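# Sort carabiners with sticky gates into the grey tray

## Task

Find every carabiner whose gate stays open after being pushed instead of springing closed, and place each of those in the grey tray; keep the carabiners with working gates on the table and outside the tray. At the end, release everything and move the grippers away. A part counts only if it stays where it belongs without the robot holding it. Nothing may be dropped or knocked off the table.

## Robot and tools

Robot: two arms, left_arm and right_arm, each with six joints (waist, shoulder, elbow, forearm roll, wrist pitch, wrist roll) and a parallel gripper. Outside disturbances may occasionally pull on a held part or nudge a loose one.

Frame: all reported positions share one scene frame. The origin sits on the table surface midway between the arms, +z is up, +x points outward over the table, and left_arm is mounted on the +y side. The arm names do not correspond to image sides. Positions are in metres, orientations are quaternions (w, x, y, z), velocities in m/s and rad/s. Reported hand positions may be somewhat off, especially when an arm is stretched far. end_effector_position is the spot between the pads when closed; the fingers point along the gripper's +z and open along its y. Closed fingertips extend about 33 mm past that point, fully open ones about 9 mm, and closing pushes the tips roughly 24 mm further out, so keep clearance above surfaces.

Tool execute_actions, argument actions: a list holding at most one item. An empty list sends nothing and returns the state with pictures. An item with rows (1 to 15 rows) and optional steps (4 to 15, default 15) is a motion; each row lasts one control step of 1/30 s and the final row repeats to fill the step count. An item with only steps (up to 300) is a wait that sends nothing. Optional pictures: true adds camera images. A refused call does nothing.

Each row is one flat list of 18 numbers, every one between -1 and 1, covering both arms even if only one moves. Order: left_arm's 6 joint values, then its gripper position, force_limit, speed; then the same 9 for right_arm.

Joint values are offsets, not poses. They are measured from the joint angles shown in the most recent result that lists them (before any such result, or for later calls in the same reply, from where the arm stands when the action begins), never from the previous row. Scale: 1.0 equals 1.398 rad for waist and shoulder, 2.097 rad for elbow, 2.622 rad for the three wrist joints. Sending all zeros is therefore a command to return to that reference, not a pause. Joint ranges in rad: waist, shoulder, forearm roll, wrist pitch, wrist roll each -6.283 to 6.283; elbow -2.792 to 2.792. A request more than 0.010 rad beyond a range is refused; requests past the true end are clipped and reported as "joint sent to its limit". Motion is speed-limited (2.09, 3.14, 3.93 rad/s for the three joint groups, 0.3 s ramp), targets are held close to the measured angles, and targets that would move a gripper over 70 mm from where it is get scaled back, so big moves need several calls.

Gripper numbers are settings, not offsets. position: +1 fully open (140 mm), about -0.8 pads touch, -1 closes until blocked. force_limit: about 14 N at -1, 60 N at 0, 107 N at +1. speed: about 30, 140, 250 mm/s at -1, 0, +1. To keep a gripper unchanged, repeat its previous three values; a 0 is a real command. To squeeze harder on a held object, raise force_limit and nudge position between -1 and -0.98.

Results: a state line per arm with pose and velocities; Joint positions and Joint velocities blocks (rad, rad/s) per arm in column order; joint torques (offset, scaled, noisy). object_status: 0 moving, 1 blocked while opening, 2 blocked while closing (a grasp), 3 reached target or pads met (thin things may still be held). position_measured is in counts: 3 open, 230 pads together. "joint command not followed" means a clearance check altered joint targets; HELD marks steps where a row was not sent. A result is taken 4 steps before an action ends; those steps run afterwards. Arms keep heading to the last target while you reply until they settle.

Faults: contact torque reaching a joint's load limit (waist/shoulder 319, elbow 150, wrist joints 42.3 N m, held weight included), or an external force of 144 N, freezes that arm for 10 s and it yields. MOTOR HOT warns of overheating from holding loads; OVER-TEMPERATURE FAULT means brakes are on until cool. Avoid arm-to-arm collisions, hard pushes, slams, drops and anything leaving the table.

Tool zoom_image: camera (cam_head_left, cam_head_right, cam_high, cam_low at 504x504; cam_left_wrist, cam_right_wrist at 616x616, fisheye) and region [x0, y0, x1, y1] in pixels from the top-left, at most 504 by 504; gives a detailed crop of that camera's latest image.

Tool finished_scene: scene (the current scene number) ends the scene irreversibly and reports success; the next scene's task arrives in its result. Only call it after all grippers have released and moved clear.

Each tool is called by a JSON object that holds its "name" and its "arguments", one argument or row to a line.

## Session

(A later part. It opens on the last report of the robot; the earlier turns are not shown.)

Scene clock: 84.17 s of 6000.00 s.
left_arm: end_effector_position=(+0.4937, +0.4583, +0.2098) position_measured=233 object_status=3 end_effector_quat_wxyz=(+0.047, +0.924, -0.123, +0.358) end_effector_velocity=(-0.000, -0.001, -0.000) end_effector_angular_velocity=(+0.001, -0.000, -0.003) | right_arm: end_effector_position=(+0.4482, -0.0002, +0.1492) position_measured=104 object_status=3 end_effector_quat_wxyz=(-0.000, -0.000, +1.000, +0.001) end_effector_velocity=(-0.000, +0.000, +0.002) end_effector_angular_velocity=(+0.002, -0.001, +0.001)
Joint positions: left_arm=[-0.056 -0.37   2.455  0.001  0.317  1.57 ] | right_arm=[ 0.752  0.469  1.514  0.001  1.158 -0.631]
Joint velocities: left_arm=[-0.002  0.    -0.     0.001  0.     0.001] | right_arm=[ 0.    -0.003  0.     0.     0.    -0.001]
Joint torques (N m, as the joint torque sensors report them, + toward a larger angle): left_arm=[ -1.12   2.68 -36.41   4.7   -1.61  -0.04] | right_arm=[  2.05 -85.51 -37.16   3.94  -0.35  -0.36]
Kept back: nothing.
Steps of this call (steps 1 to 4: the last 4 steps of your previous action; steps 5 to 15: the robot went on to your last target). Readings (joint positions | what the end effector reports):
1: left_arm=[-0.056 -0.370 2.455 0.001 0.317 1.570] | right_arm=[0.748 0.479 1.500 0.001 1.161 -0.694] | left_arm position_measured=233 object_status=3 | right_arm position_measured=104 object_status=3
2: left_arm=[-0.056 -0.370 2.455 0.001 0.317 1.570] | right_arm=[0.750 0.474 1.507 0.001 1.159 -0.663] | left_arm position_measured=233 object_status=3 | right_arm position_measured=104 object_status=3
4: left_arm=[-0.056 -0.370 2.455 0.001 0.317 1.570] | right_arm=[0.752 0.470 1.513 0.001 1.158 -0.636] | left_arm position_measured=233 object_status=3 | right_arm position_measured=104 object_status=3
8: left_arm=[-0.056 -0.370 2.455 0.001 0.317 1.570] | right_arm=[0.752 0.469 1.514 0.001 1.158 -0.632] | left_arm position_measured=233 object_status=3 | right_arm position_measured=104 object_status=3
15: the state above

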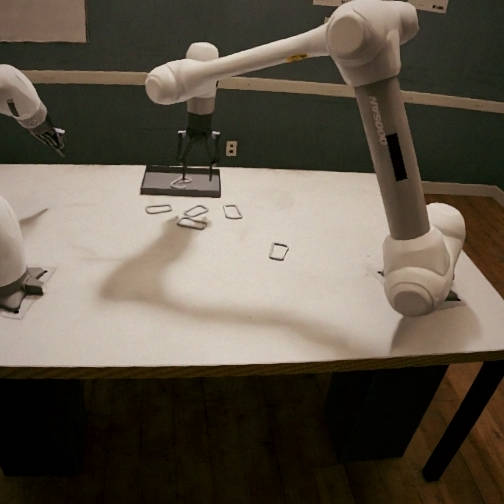

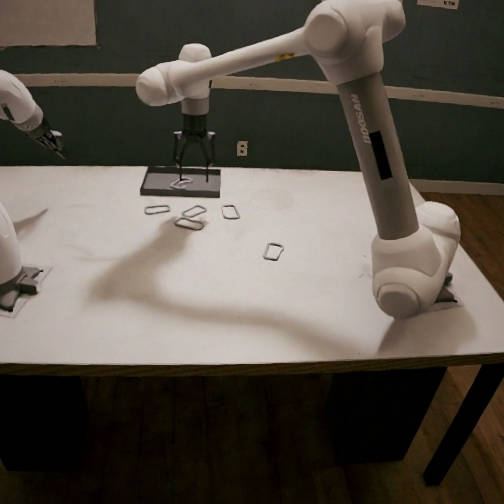

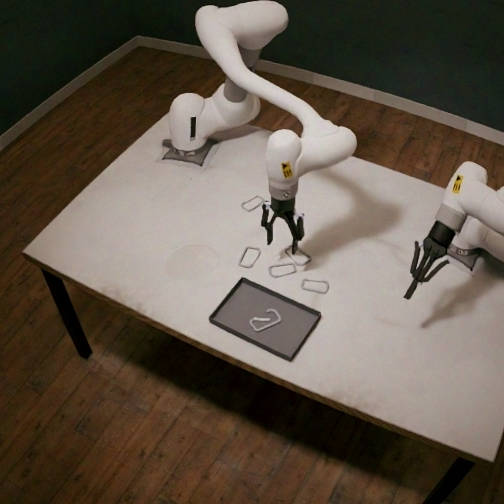

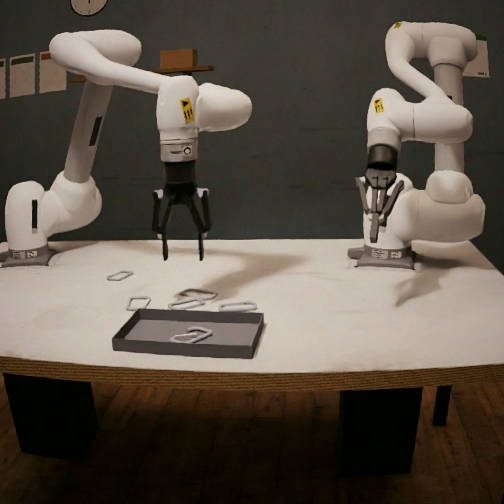

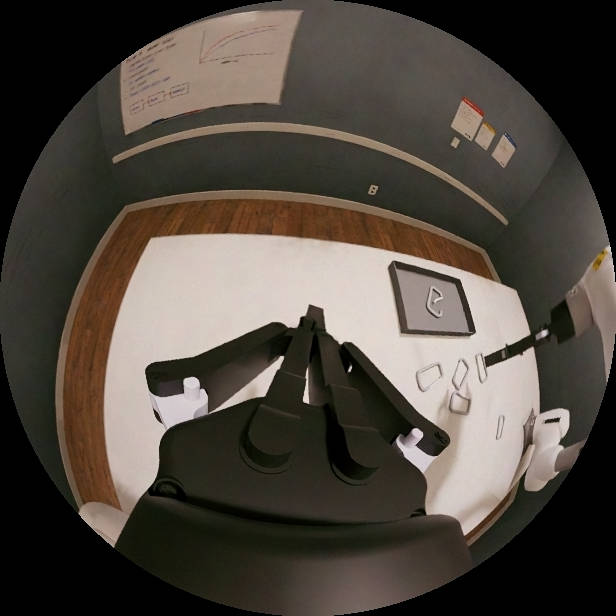

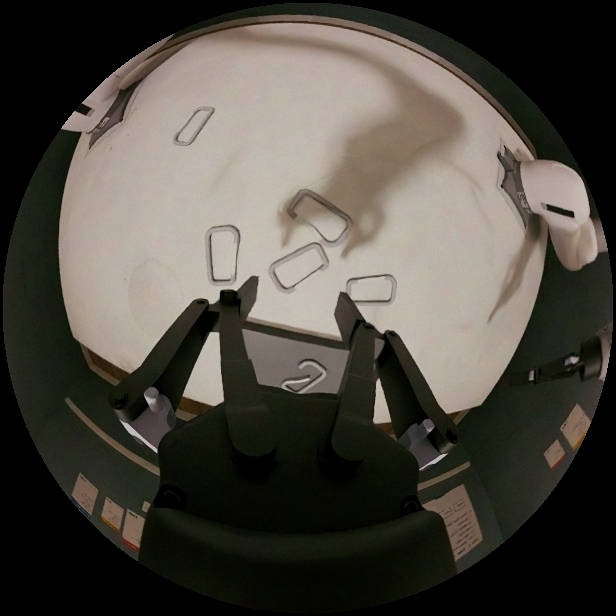

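{"name": "execute_actions", "arguments": {
  "actions": [
    {"rows":[[0,0,0,0,0,0,-1,0,0,0.0036,0.0328,0.0368,0,-0.0467,0.368,0.2,0.3,0]],"steps":15}
  ]
}}

{"name": "execute_actions", "arguments": {
  "actions": [
    {"steps":12}
  ],
  "pictures": true
}}

Scene clock: 84.90 s of 6000.00 s.
left_arm: end_effector_position=(+0.4937, +0.4583, +0.2098) position_measured=233 object_status=3 end_effector_quat_wxyz=(+0.047, +0.924, -0.123, +0.358) end_effector_velocity=(+0.000, -0.000, +0.000) end_effector_angular_velocity=(-0.000, -0.001, -0.000) | right_arm: end_effector_position=(+0.4435, -0.0019, +0.0943) position_measured=104 object_status=3 end_effector_quat_wxyz=(-0.001, +0.322, +0.947, -0.000) end_effector_velocity=(-0.020, -0.011, -0.178) end_effector_angular_velocity=(+0.006, -0.008, -2.655)
Joint positions: left_arm=[-0.056 -0.37   2.455  0.001  0.317  1.57 ] | right_arm=[0.756 0.503 1.569 0.001 1.07  0.029]
Joint velocities: left_arm=[-0. -0. -0.  0. -0.  0.] | right_arm=[ 0.013  0.105  0.195 -0.001 -0.311  2.668]
Joint torques (N m, as the joint torque sensors report them, + toward a larger angle): left_arm=[  0.     3.04 -36.46   4.71  -1.51   0.05] | right_arm=[  2.71 -92.83 -37.41   4.35  -0.09  -0.22]
Steps of this call (steps 1 to 11: the robot went on to your last target; steps 12 to 22: the first 11 steps of this action). Readings (joint positions | what the end effector reports):
12: left_arm=[-0.056 -0.370 2.455 0.001 0.317 1.570] | right_arm=[0.752 0.469 1.514 0.001 1.158 -0.631] | left_arm position_measured=233 object_status=3 | right_arm position_measured=104 object_status=3
13: left_arm=[-0.056 -0.370 2.455 0.001 0.317 1.570] | right_arm=[0.752 0.469 1.514 0.001 1.157 -0.624] | left_arm position_measured=233 object_status=3 | right_arm position_measured=104 object_status=3
15: left_arm=[-0.056 -0.370 2.455 0.001 0.317 1.570] | right_arm=[0.753 0.473 1.519 0.001 1.149 -0.568] | left_arm position_measured=233 object_status=3 | right_arm position_measured=104 object_status=3
19: left_arm=[-0.056 -0.370 2.455 0.001 0.317 1.570] | right_arm=[0.754 0.490 1.545 0.001 1.108 -0.283] | left_arm position_measured=233 object_status=3 | right_arm position_measured=104 object_status=3
22: the state above

Scene clock: 85.30 s of 6000.00 s.
left_arm: end_effector_position=(+0.4937, +0.4583, +0.2098) position_measured=233 object_status=3 end_effector_quat_wxyz=(+0.047, +0.924, -0.123, +0.358) end_effector_velocity=(-0.000, -0.001, -0.001) end_effector_angular_velocity=(-0.000, +0.002, -0.001) | right_arm: end_effector_position=(+0.4411, -0.0033, +0.0746) position_measured=104 object_status=3 end_effector_quat_wxyz=(-0.000, +0.461, +0.887, +0.000) end_effector_velocity=(-0.000, -0.000, +0.000) end_effector_angular_velocity=(+0.001, +0.000, -0.003)
Joint positions: left_arm=[-0.056 -0.37   2.455  0.001  0.317  1.57 ] | right_arm=[0.757 0.515 1.591 0.001 1.035 0.333]
Joint velocities: left_arm=[-0.002  0.001  0.    -0.001  0.    -0.   ] | right_arm=[ 0.    -0.001  0.001  0.    -0.     0.003]
Joint torques (N m, as the joint torque sensors report them, + toward a larger angle): left_arm=[ -0.49   2.31 -36.45   4.68  -1.51   0.14] | right_arm=[  3.45 -88.65 -34.21   3.85  -0.48  -0.38]
Kept back: nothing.
Steps of this call (steps 1 to 4: the last 4 steps of your previous action; steps 5 to 12: the robot went on to your last target). Readings (joint positions | what the end effector reports):
1: left_arm=[-0.056 -0.370 2.455 0.001 0.317 1.570] | right_arm=[0.756 0.507 1.575 0.001 1.060 0.113] | left_arm position_measured=233 object_status=3 | right_arm position_measured=104 object_status=3
2: left_arm=[-0.056 -0.370 2.455 0.001 0.317 1.570] | right_arm=[0.757 0.509 1.580 0.001 1.052 0.184] | left_arm position_measured=233 object_status=3 | right_arm position_measured=104 object_status=3
4: left_arm=[-0.056 -0.370 2.455 0.001 0.317 1.570] | right_arm=[0.757 0.513 1.587 0.001 1.041 0.284] | left_arm position_measured=233 object_status=3 | right_arm position_measured=104 object_status=3
8: left_arm=[-0.056 -0.370 2.455 0.001 0.317 1.570] | right_arm=[0.757 0.515 1.591 0.001 1.035 0.332] | left_arm position_measured=233 object_status=3 | right_arm position_measured=104 object_status=3
12: the state above

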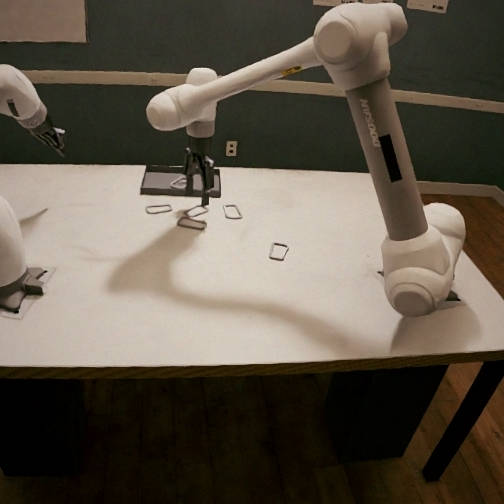

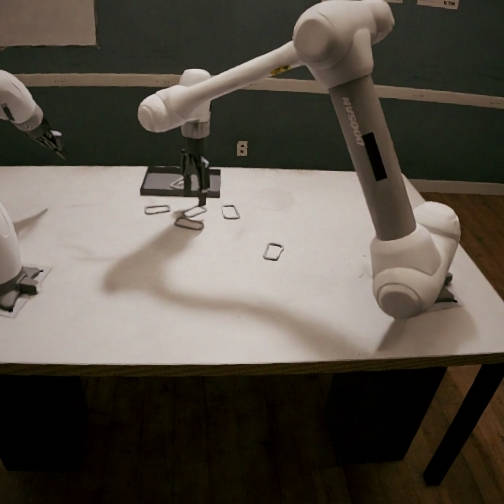

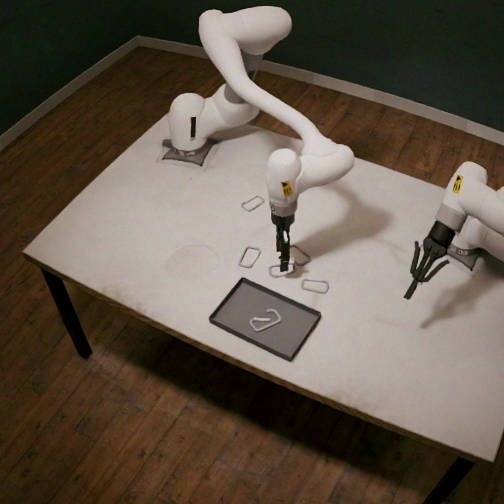

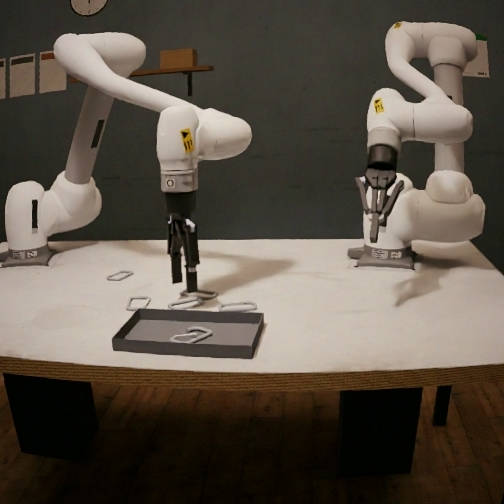

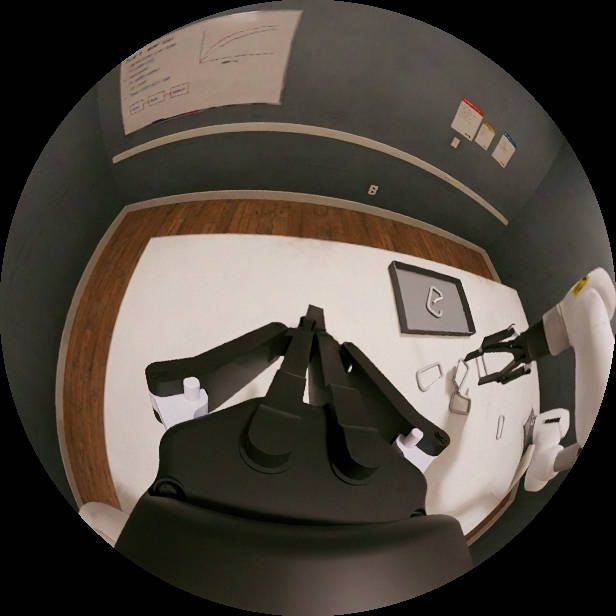

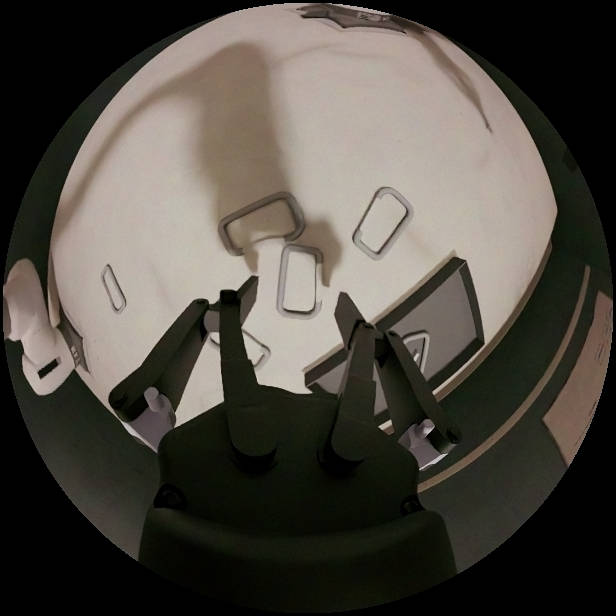

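{"name": "execute_actions", "arguments": {
  "actions": [
    {"rows":[[0,0,0,0,0,0,-1,0,0,0,0.0152,0.0084,0,-0.0146,0.02,0.2,0.3,0]],"steps":13}
  ]
}}

{"name": "execute_actions", "arguments": {
  "actions": [
    {"steps":6}
  ],
  "pictures": true
}}

{"name": "zoom_image", "arguments": {
  "camera": "cam_right_wrist",
  "region": [200,180,420,400]
}}

Scene clock: 85.83 s of 6000.00 s.
left_arm: end_effector_position=(+0.4937, +0.4583, +0.2098) position_measured=233 object_status=3 end_effector_quat_wxyz=(+0.047, +0.924, -0.123, +0.358) end_effector_velocity=(+0.000, +0.000, -0.000) end_effector_angular_velocity=(+0.001, -0.000, -0.000) | right_arm: end_effector_position=(+0.4410, -0.0034, +0.0502) position_measured=104 object_status=3 end_effector_quat_wxyz=(-0.000, +0.484, +0.875, +0.000) end_effector_velocity=(-0.000, -0.000, -0.008) end_effector_angular_velocity=(+0.001, +0.000, -0.020)
Joint positions: left_arm=[-0.056 -0.37   2.455  0.001  0.317  1.57 ] | right_arm=[0.757 0.536 1.608 0.001 0.998 0.384]
Joint velocities: left_arm=[-0.     0.     0.     0.001  0.     0.   ] | right_arm=[-0.     0.006  0.007  0.001 -0.014  0.019]
Joint torques (N m, as the joint torque sensors report them, + toward a larger angle): left_arm=[  0.09   2.4  -36.47   4.68  -1.51  -0.04] | right_arm=[  3.75 -89.51 -33.59   3.83   0.05  -0.21]
Steps of this call (steps 1 to 7: the robot went on to your last target; steps 8 to 16: the first 9 steps of this action). Readings (joint positions | what the end effector reports):
8: left_arm=[-0.056 -0.370 2.455 0.001 0.317 1.570] | right_arm=[0.757 0.515 1.591 0.001 1.035 0.334] | left_arm position_measured=233 object_status=3 | right_arm position_measured=104 object_status=3
9: left_arm=[-0.056 -0.370 2.455 0.001 0.317 1.570] | right_arm=[0.757 0.517 1.593 0.001 1.030 0.340] | left_arm position_measured=233 object_status=3 | right_arm position_measured=104 object_status=3
11: left_arm=[-0.056 -0.370 2.455 0.001 0.317 1.570] | right_arm=[0.757 0.529 1.603 0.001 1.010 0.367] | left_arm position_measured=233 object_status=3 | right_arm position_measured=104 object_status=3
15: left_arm=[-0.056 -0.370 2.455 0.001 0.317 1.570] | right_arm=[0.757 0.535 1.608 0.001 0.999 0.383] | left_arm position_measured=233 object_status=3 | right_arm position_measured=104 object_status=3
16: the state above

Scene clock: 86.03 s of 6000.00 s.
left_arm: end_effector_position=(+0.4937, +0.4583, +0.2098) position_measured=233 object_status=3 end_effector_quat_wxyz=(+0.047, +0.924, -0.123, +0.358) end_effector_velocity=(-0.000, -0.001, -0.000) end_effector_angular_velocity=(+0.001, -0.000, -0.002) | right_arm: end_effector_position=(+0.4410, -0.0035, +0.0496) position_measured=104 object_status=3 end_effector_quat_wxyz=(-0.000, +0.484, +0.875, +0.000) end_effector_velocity=(+0.000, -0.000, -0.001) end_effector_angular_velocity=(-0.001, -0.000, -0.000)
Joint positions: left_arm=[-0.056 -0.37   2.455  0.001  0.317  1.57 ] | right_arm=[0.757 0.536 1.608 0.001 0.997 0.386]
Joint velocities: left_arm=[-0.001  0.     0.    -0.    -0.     0.002] | right_arm=[-0.     0.     0.001 -0.001 -0.001  0.001]
Joint torques (N m, as the joint torque sensors report them, + toward a larger angle): left_arm=[ -0.31   2.83 -36.56   4.7   -1.57   0.11] | right_arm=[  2.78 -92.23 -33.6    3.83  -0.31   0.14]
Kept back: nothing.
Steps of this call (steps 1 to 4: the last 4 steps of your previous action; steps 5 to 6: the robot went on to your last target). Readings (joint positions | what the end effector reports):
1: left_arm=[-0.056 -0.370 2.455 0.001 0.317 1.570] | right_arm=[0.757 0.536 1.608 0.001 0.998 0.385] | left_arm position_measured=233 object_status=3 | right_arm position_measured=104 object_status=3
2: left_arm=[-0.056 -0.370 2.455 0.001 0.317 1.570] | right_arm=[0.757 0.536 1.608 0.001 0.997 0.385] | left_arm position_measured=233 object_status=3 | right_arm position_measured=104 object_status=3
4: left_arm=[-0.056 -0.370 2.455 0.001 0.317 1.570] | right_arm=[0.757 0.536 1.608 0.001 0.997 0.385] | left_arm position_measured=233 object_status=3 | right_arm position_measured=104 object_status=3
6: the state above

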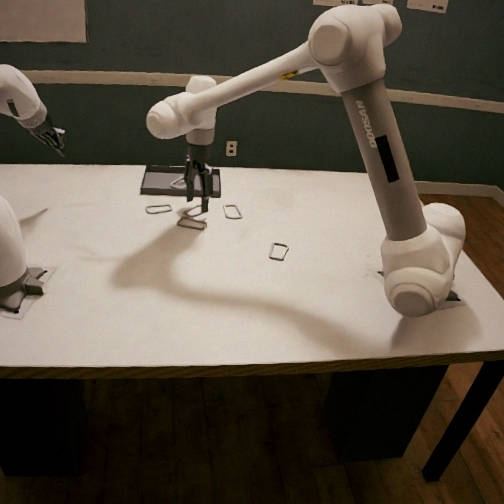

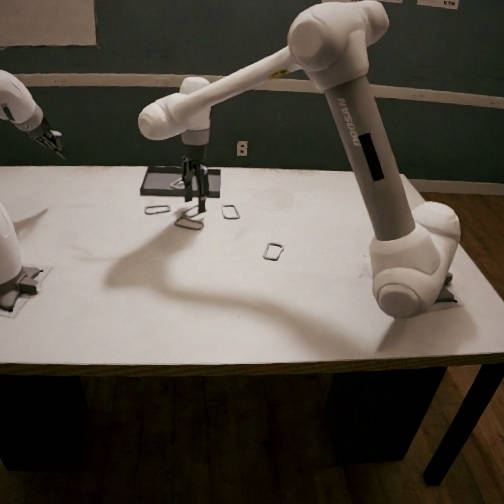

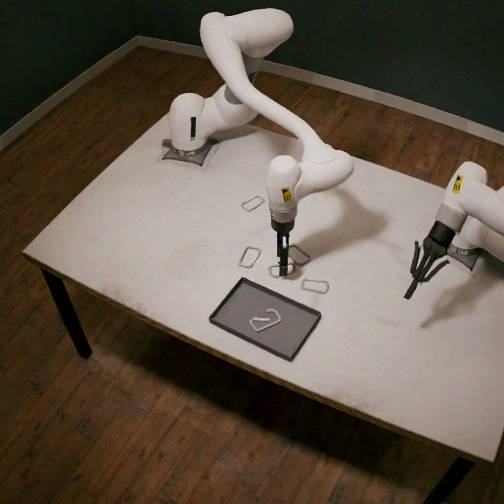

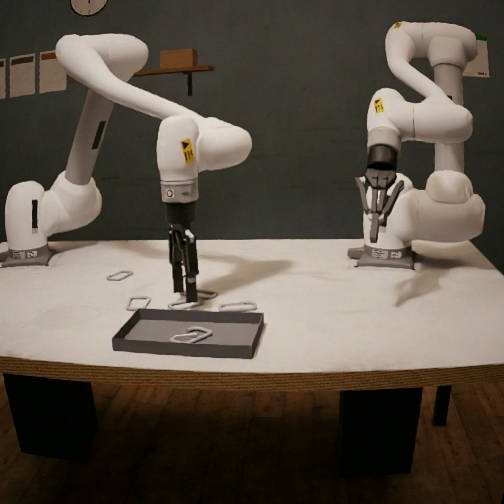

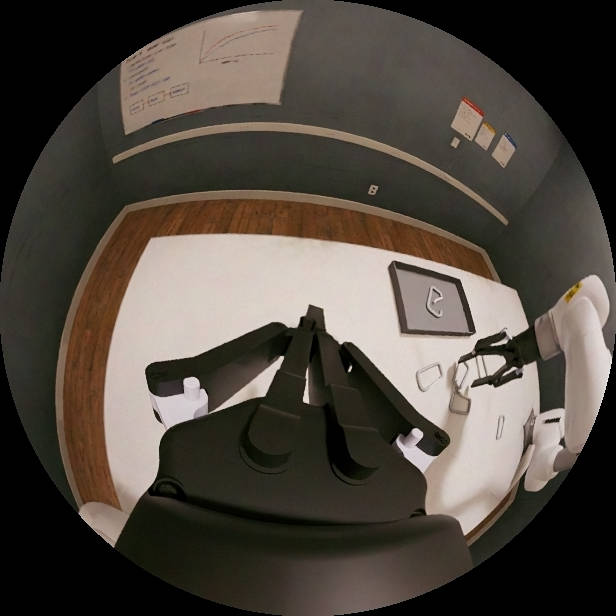

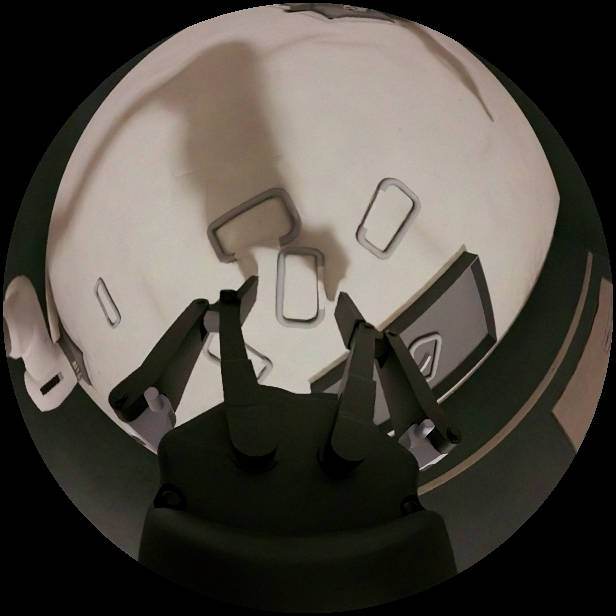

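Region (200, 180, 420, 400) of cam_right_wrist's 616x616 image, scaled by 2.291, with more detail than that image has.

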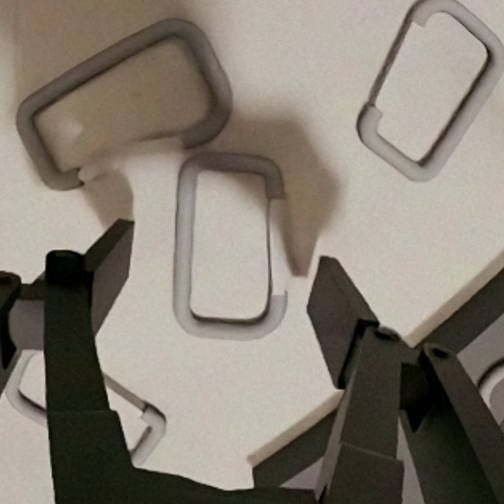

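{"name": "execute_actions", "arguments": {
  "actions": [
    {"rows":[[0,0,0,0,0,0,-1,0,0,0,0.0035,0.002,0,-0.0033,0,0.2,0.3,0],[0,0,0,0,0,0,-1,0,0,0,0.007,0.0039,0,-0.0067,0,0.2,0.3,0],[0,0,0,0,0,0,-1,0,0,0,0.007,0.0039,0,-0.0067,0,0.2,0.3,0],[0,0,0,0,0,0,-1,0,0,0,0.007,0.0039,0,-0.0067,0,0.2,0.3,0],[0,0,0,0,0,0,-1,0,0,0,0.007,0.0039,0,-0.0067,0,0.2,0.3,0],[0,0,0,0,0,0,-1,0,0,0,0.007,0.0039,0,-0.0067,0,-0.45,0.3,-0.5]],"steps":15}
  ]
}}

{"name": "execute_actions", "arguments": {
  "actions": [
    {"rows":[[0,0,0,0,0,0,-1,0,0,0,0,0,0,0,0,-0.45,0.3,-0.5],[0,0,0,0,0,0,-1,0,0,0,0,0,0,0,0,-0.45,0.3,-0.5],[0,0,0,0,0,0,-1,0,0,0,-0.0011,-0.0006,0,0.001,0,-0.45,0.3,-0.5]],"steps":15}
  ]
}}

{"name": "execute_actions", "arguments": {
  "actions": [
    {"steps":10}
  ],
  "pictures": true
}}

{"name": "zoom_image", "arguments": {
  "camera": "cam_right_wrist",
  "region": [200,180,420,400]
}}

Scene clock: 86.73 s of 6000.00 s.
left_arm: end_effector_position=(+0.4937, +0.4583, +0.2098) position_measured=233 object_status=3 end_effector_quat_wxyz=(+0.047, +0.924, -0.123, +0.358) end_effector_velocity=(-0.000, -0.000, +0.000) end_effector_angular_velocity=(-0.001, -0.000, +0.000) | right_arm: end_effector_position=(+0.4407, -0.0038, +0.0383) position_measured=124 object_status=0 end_effector_quat_wxyz=(-0.000, +0.484, +0.875, -0.000) end_effector_velocity=(-0.000, -0.000, -0.003) end_effector_angular_velocity=(-0.001, +0.000, -0.001)
Joint positions: left_arm=[-0.056 -0.37   2.455  0.001  0.317  1.57 ] | right_arm=[0.757 0.546 1.617 0.001 0.98  0.386]
Joint velocities: left_arm=[-0.001 -0.     0.     0.     0.    -0.001] | right_arm=[ 0.     0.003  0.001 -0.    -0.003  0.001]
Joint torques (N m, as the joint torque sensors report them, + toward a larger angle): left_arm=[ -0.24   3.23 -36.16   4.48  -1.58   0.01] | right_arm=[  2.9  -89.23 -32.35   3.83  -0.37  -0.38]
Steps of this call (steps 1 to 10: the robot went on to your last target; steps 11 to 21: the first 11 steps of this action). Readings (joint positions | what the end effector reports):
11: left_arm=[-0.056 -0.370 2.455 0.001 0.317 1.570] | right_arm=[0.757 0.536 1.609 0.001 0.997 0.386] | left_arm position_measured=233 object_status=3 | right_arm position_measured=104 object_status=3
12: left_arm=[-0.056 -0.370 2.455 0.001 0.317 1.570] | right_arm=[0.757 0.537 1.609 0.001 0.995 0.386] | left_arm position_measured=233 object_status=3 | right_arm position_measured=104 object_status=3
14: left_arm=[-0.056 -0.370 2.455 0.001 0.317 1.570] | right_arm=[0.757 0.542 1.614 0.001 0.986 0.386] | left_arm position_measured=233 object_status=3 | right_arm position_measured=104 object_status=3
18: left_arm=[-0.056 -0.370 2.455 0.001 0.317 1.570] | right_arm=[0.757 0.545 1.616 0.001 0.980 0.386] | left_arm position_measured=233 object_status=3 | right_arm position_measured=110 object_status=0
21: the state above

Scene clock: 97.20 s of 6000.00 s.
left_arm: end_effector_position=(+0.4937, +0.4583, +0.2098) position_measured=233 object_status=3 end_effector_quat_wxyz=(+0.047, +0.924, -0.123, +0.358) end_effector_velocity=(-0.000, -0.001, +0.000) end_effector_angular_velocity=(+0.001, -0.000, -0.002) | right_arm: end_effector_position=(+0.4413, -0.0031, +0.0409) position_measured=186 object_status=3 end_effector_quat_wxyz=(-0.000, +0.484, +0.875, +0.001) end_effector_velocity=(-0.000, -0.000, -0.001) end_effector_angular_velocity=(-0.001, +0.001, -0.000)
Joint positions: left_arm=[-0.056 -0.37   2.455  0.001  0.317  1.57 ] | right_arm=[0.757 0.544 1.614 0.001 0.982 0.386]
Joint velocities: left_arm=[-0.002 -0.     0.     0.001  0.     0.   ] | right_arm=[-0.     0.001  0.     0.     0.    -0.   ]
Joint torques (N m, as the joint torque sensors report them, + toward a larger angle): left_arm=[ -0.35   2.64 -36.36   4.6   -1.55  -0.06] | right_arm=[  2.94 -53.02 -13.37   2.86  -1.15  -0.47]
FORCE FAULT: contact force on the right arm reached its limit, and that arm stopped for 10 seconds. The contact can be on any part of that arm, not only on its tool. That arm's remaining commands of this call were not run. That arm holds still and accepts commands again. Move the arm away from the contact; if what it grips holds it there, let go first. Pushing or pulling that hard again can fault the arm again.
Kept back: nothing.
The stop of the right arm began at step 14 of this call (marked STOPPED below). From that step on that arm followed nothing that you had sent. 6 of its steps, steps kept back included, did not run and will not run. The other arm was sent all steps of this action in this call, none kept back. Nothing is kept back now, and the robot has no last target.
Steps of this call (steps 1 to 4: the last 4 steps of your previous action; steps 5 to 15: the first 11 steps of this action, its rows measured from where the robot was after step 4; steps 16 to 19: the last 4 steps of this action, not kept back; steps 20 to 314: the stop continued). Readings (joint positions | what the end effector reports):
4: left_arm=[-0.056 -0.370 2.455 0.001 0.317 1.570] | right_arm=[0.757 0.546 1.617 0.001 0.979 0.386] | left_arm position_measured=233 object_status=3 | right_arm position_measured=142 object_status=0
5: left_arm=[-0.056 -0.370 2.455 0.001 0.317 1.570] | right_arm=[0.757 0.546 1.617 0.001 0.979 0.386] | left_arm position_measured=233 object_status=3 | right_arm position_measured=147 object_status=0
6: left_arm=[-0.056 -0.370 2.455 0.001 0.317 1.570] | right_arm=[0.757 0.546 1.617 0.001 0.979 0.386] | left_arm position_measured=233 object_status=3 | right_arm position_measured=151 object_status=0
8: left_arm=[-0.056 -0.370 2.455 0.001 0.317 1.570] | right_arm=[0.757 0.546 1.616 0.001 0.980 0.386] | left_arm position_measured=233 object_status=3 | right_arm position_measured=161 object_status=0
12: left_arm=[-0.056 -0.370 2.455 0.001 0.317 1.570] | right_arm=[0.757 0.545 1.616 0.001 0.982 0.386] | left_arm position_measured=233 object_status=3 | right_arm position_measured=179 object_status=0
14: left_arm=[-0.056 -0.370 2.455 0.001 0.317 1.570] | right_arm=[0.757 0.544 1.614 0.001 0.982 0.386] | left_arm position_measured=233 object_status=3 | right_arm position_measured=186 object_status=0 STOPPED (the right arm)
314: the state above

Scene clock: 97.23 s of 6000.00 s.
left_arm: end_effector_position=(+0.4937, +0.4583, +0.2098) position_measured=233 object_status=3 end_effector_quat_wxyz=(+0.047, +0.924, -0.123, +0.358) end_effector_velocity=(-0.000, -0.000, +0.000) end_effector_angular_velocity=(-0.001, -0.000, +0.000) | right_arm: end_effector_position=(+0.4413, -0.0030, +0.0410) position_measured=186 object_status=3 end_effector_quat_wxyz=(-0.000, +0.484, +0.875, +0.001) end_effector_velocity=(-0.000, +0.000, +0.000) end_effector_angular_velocity=(+0.001, +0.000, -0.000)
Joint positions: left_arm=[-0.056 -0.37   2.455  0.001  0.317  1.57 ] | right_arm=[0.757 0.544 1.614 0.001 0.982 0.386]
Joint velocities: left_arm=[-0.    -0.     0.    -0.    -0.    -0.001] | right_arm=[ 0. -0.  0.  0. -0.  0.]
Joint torques (N m, as the joint torque sensors report them, + toward a larger angle): left_arm=[  0.24   3.19 -36.43   4.65  -1.57   0.01] | right_arm=[  1.41 -60.37 -16.93   3.15  -1.34  -0.25]
Kept back: nothing.
A stop began in an earlier call of the same reply, so what this call sent did not run. Send another action.
Steps of this call (step 1: nothing new was sent). Readings (joint positions | what the end effector reports):
1: the state above

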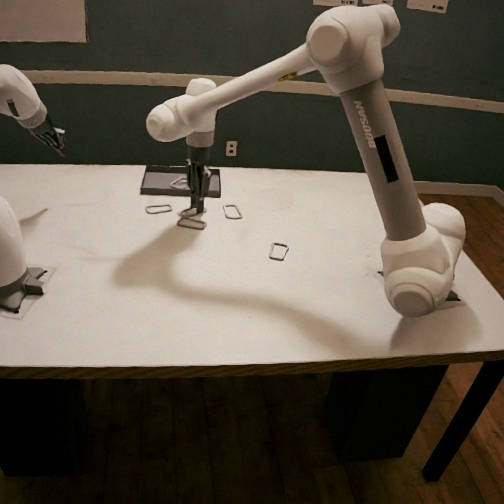

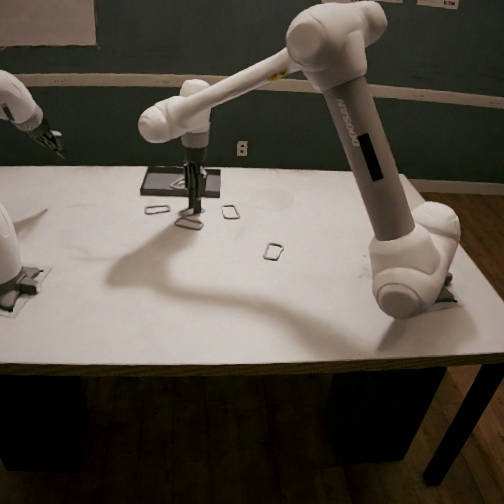

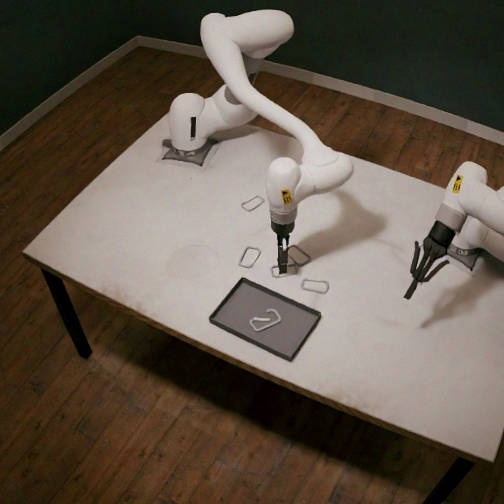

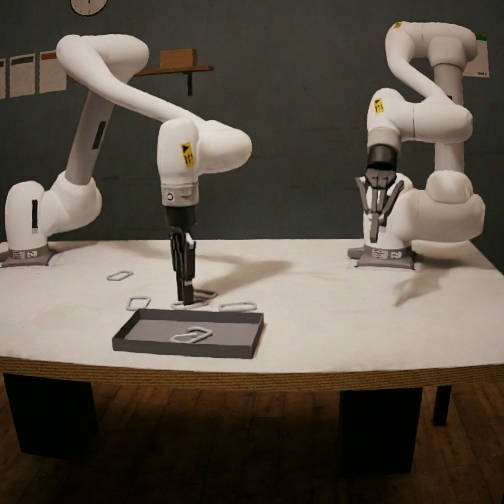

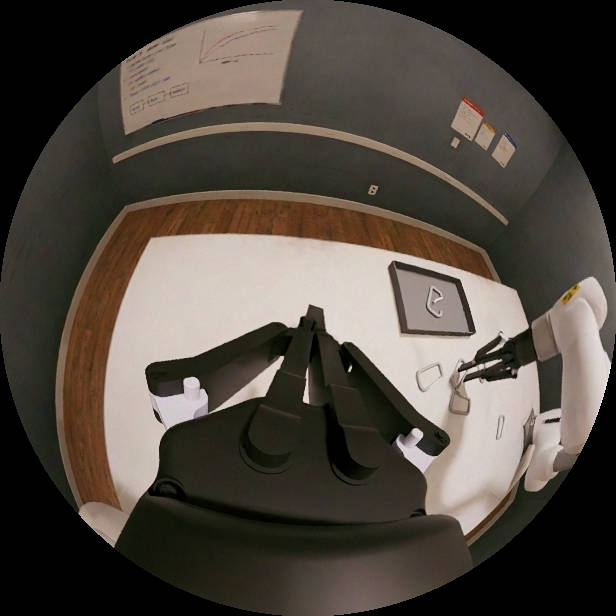

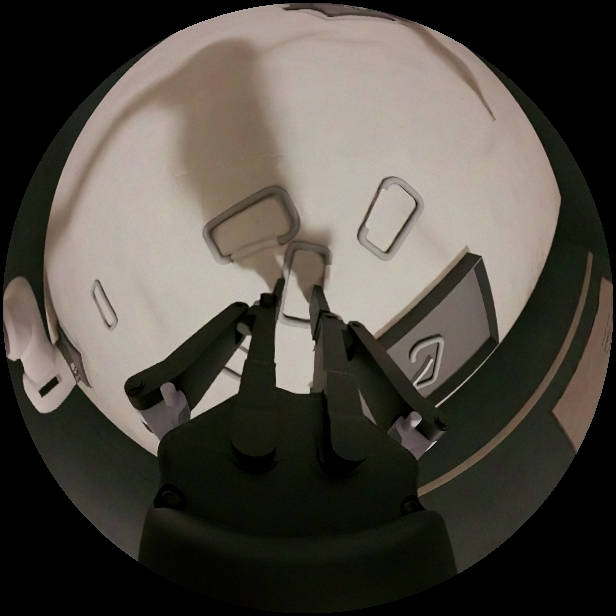

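Region (200, 180, 420, 400) of cam_right_wrist's 616x616 image, scaled by 2.291, with more detail than that image has.

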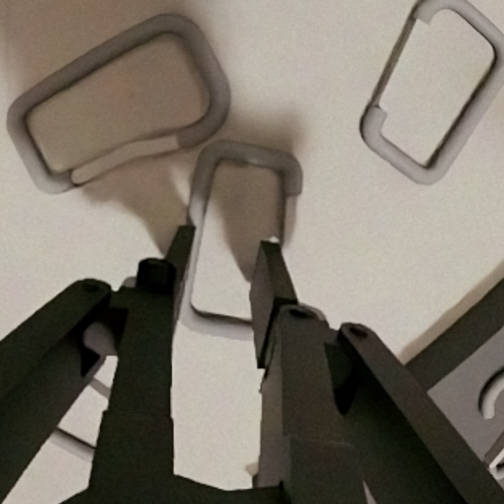

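{"name": "execute_actions", "arguments": {
  "actions": [
    {"rows":[[0,0,0,0,0,0,-1,0,0,0,0,0,0,0,0,0.2,0.3,0]],"steps":15}
  ]
}}

{"name": "execute_actions", "arguments": {
  "actions": [
    {"steps":8}
  ],
  "pictures": true
}}

{"name": "zoom_image", "arguments": {
  "camera": "cam_right_wrist",
  "region": [200,180,420,400]
}}

Scene clock: 97.73 s of 6000.00 s.
left_arm: end_effector_position=(+0.4937, +0.4583, +0.2098) position_measured=233 object_status=3 end_effector_quat_wxyz=(+0.047, +0.924, -0.123, +0.358) end_effector_velocity=(+0.000, -0.000, -0.001) end_effector_angular_velocity=(+0.001, +0.002, -0.001) | right_arm: end_effector_position=(+0.4413, -0.0030, +0.0410) position_measured=115 object_status=0 end_effector_quat_wxyz=(-0.000, +0.484, +0.875, +0.001) end_effector_velocity=(+0.000, +0.000, +0.000) end_effector_angular_velocity=(+0.000, -0.000, -0.002)
Joint positions: left_arm=[-0.056 -0.37   2.455  0.001  0.317  1.57 ] | right_arm=[0.757 0.544 1.614 0.001 0.982 0.386]
Joint velocities: left_arm=[-0.001  0.002  0.    -0.    -0.     0.001] | right_arm=[-0.     0.    -0.    -0.     0.     0.001]
Joint torques (N m, as the joint torque sensors report them, + toward a larger angle): left_arm=[ -0.36   2.43 -36.27   4.7   -1.57  -0.01] | right_arm=[  2.24 -89.31 -32.9    3.73  -0.11  -0.38]
Steps of this call (steps 1 to 4: nothing new was sent; steps 5 to 15: the first 11 steps of this action). Readings (joint positions | what the end effector reports):
5: left_arm=[-0.056 -0.370 2.455 0.001 0.317 1.570] | right_arm=[0.757 0.544 1.614 0.001 0.982 0.386] | left_arm position_measured=233 object_status=3 | right_arm position_measured=186 object_status=0
6: left_arm=[-0.056 -0.370 2.455 0.001 0.317 1.570] | right_arm=[0.757 0.544 1.614 0.001 0.982 0.386] | left_arm position_measured=233 object_status=3 | right_arm position_measured=183 object_status=0
8: left_arm=[-0.056 -0.370 2.455 0.001 0.317 1.570] | right_arm=[0.757 0.544 1.614 0.001 0.982 0.386] | left_arm position_measured=233 object_status=3 | right_arm position_measured=168 object_status=0
12: left_arm=[-0.056 -0.370 2.455 0.001 0.317 1.570] | right_arm=[0.757 0.544 1.614 0.001 0.982 0.386] | left_arm position_measured=233 object_status=3 | right_arm position_measured=138 object_status=0
15: the state above

Scene clock: 98.00 s of 6000.00 s.
left_arm: end_effector_position=(+0.4937, +0.4583, +0.2098) position_measured=233 object_status=3 end_effector_quat_wxyz=(+0.047, +0.924, -0.123, +0.358) end_effector_velocity=(-0.000, -0.000, +0.001) end_effector_angular_velocity=(-0.001, -0.001, -0.000) | right_arm: end_effector_position=(+0.4413, -0.0030, +0.0410) position_measured=104 object_status=3 end_effector_quat_wxyz=(-0.000, +0.484, +0.875, +0.001) end_effector_velocity=(+0.000, +0.000, -0.000) end_effector_angular_velocity=(-0.000, -0.000, +0.000)
Joint positions: left_arm=[-0.056 -0.37   2.455  0.001  0.317  1.57 ] | right_arm=[0.757 0.544 1.614 0.001 0.982 0.386]
Joint velocities: left_arm=[-0.    -0.002 -0.    -0.001 -0.     0.001] | right_arm=[-0.     0.001 -0.    -0.    -0.    -0.   ]
Joint torques (N m, as the joint torque sensors report them, + toward a larger angle): left_arm=[ -0.32   2.53 -36.33   4.7   -1.54   0.01] | right_arm=[  4.45 -89.5  -33.24   3.54  -0.1   -0.27]
Kept back: nothing.
Steps of this call (steps 1 to 4: the last 4 steps of your previous action; steps 5 to 8: the robot went on to your last target). Readings (joint positions | what the end effector reports):
1: left_arm=[-0.056 -0.370 2.455 0.001 0.317 1.570] | right_arm=[0.757 0.544 1.614 0.001 0.982 0.386] | left_arm position_measured=233 object_status=3 | right_arm position_measured=108 object_status=0
2: left_arm=[-0.056 -0.370 2.455 0.001 0.317 1.570] | right_arm=[0.757 0.544 1.614 0.001 0.982 0.386] | left_arm position_measured=233 object_status=3 | right_arm position_measured=104 object_status=0
4: left_arm=[-0.056 -0.370 2.455 0.001 0.317 1.570] | right_arm=[0.757 0.544 1.614 0.001 0.982 0.386] | left_arm position_measured=233 object_status=3 | right_arm position_measured=104 object_status=0
8: the state above

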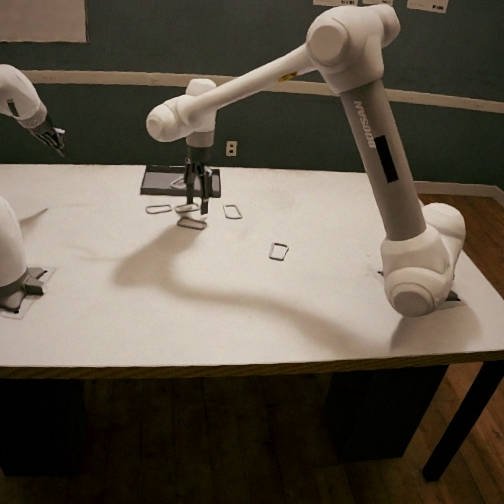

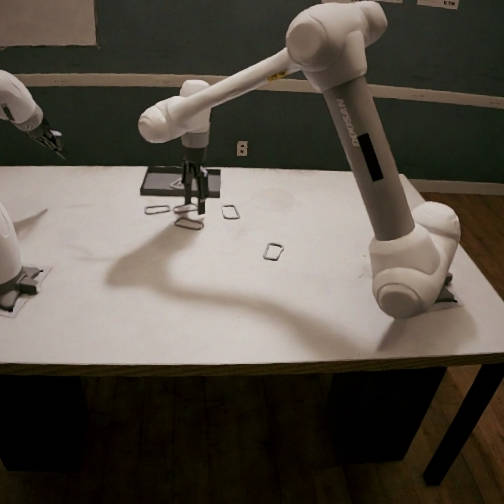

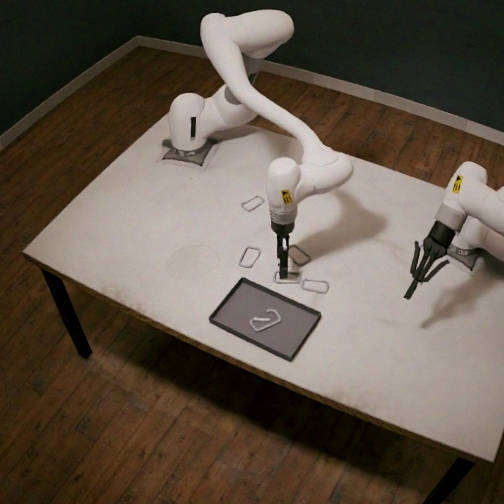

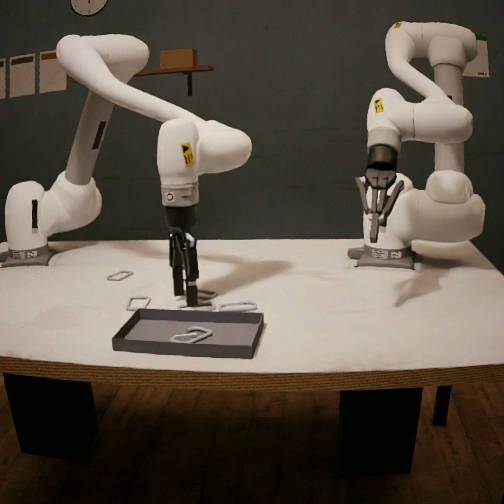

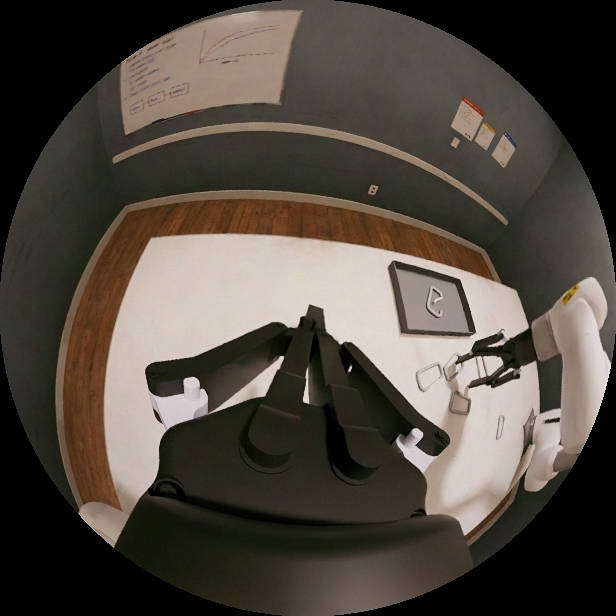

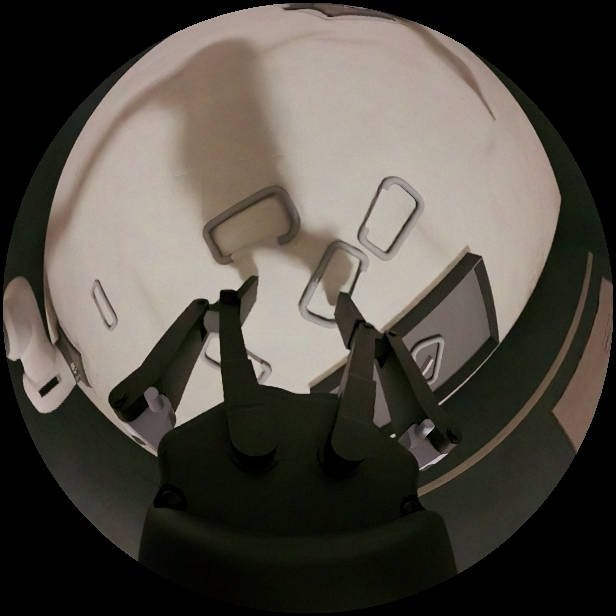

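Region (200, 180, 420, 400) of cam_right_wrist's 616x616 image, scaled by 2.291, with more detail than that image has.

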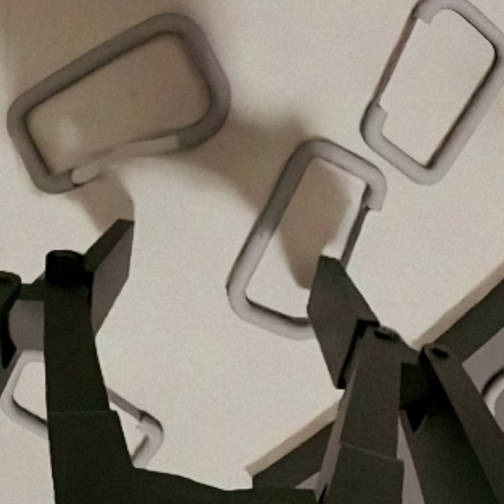

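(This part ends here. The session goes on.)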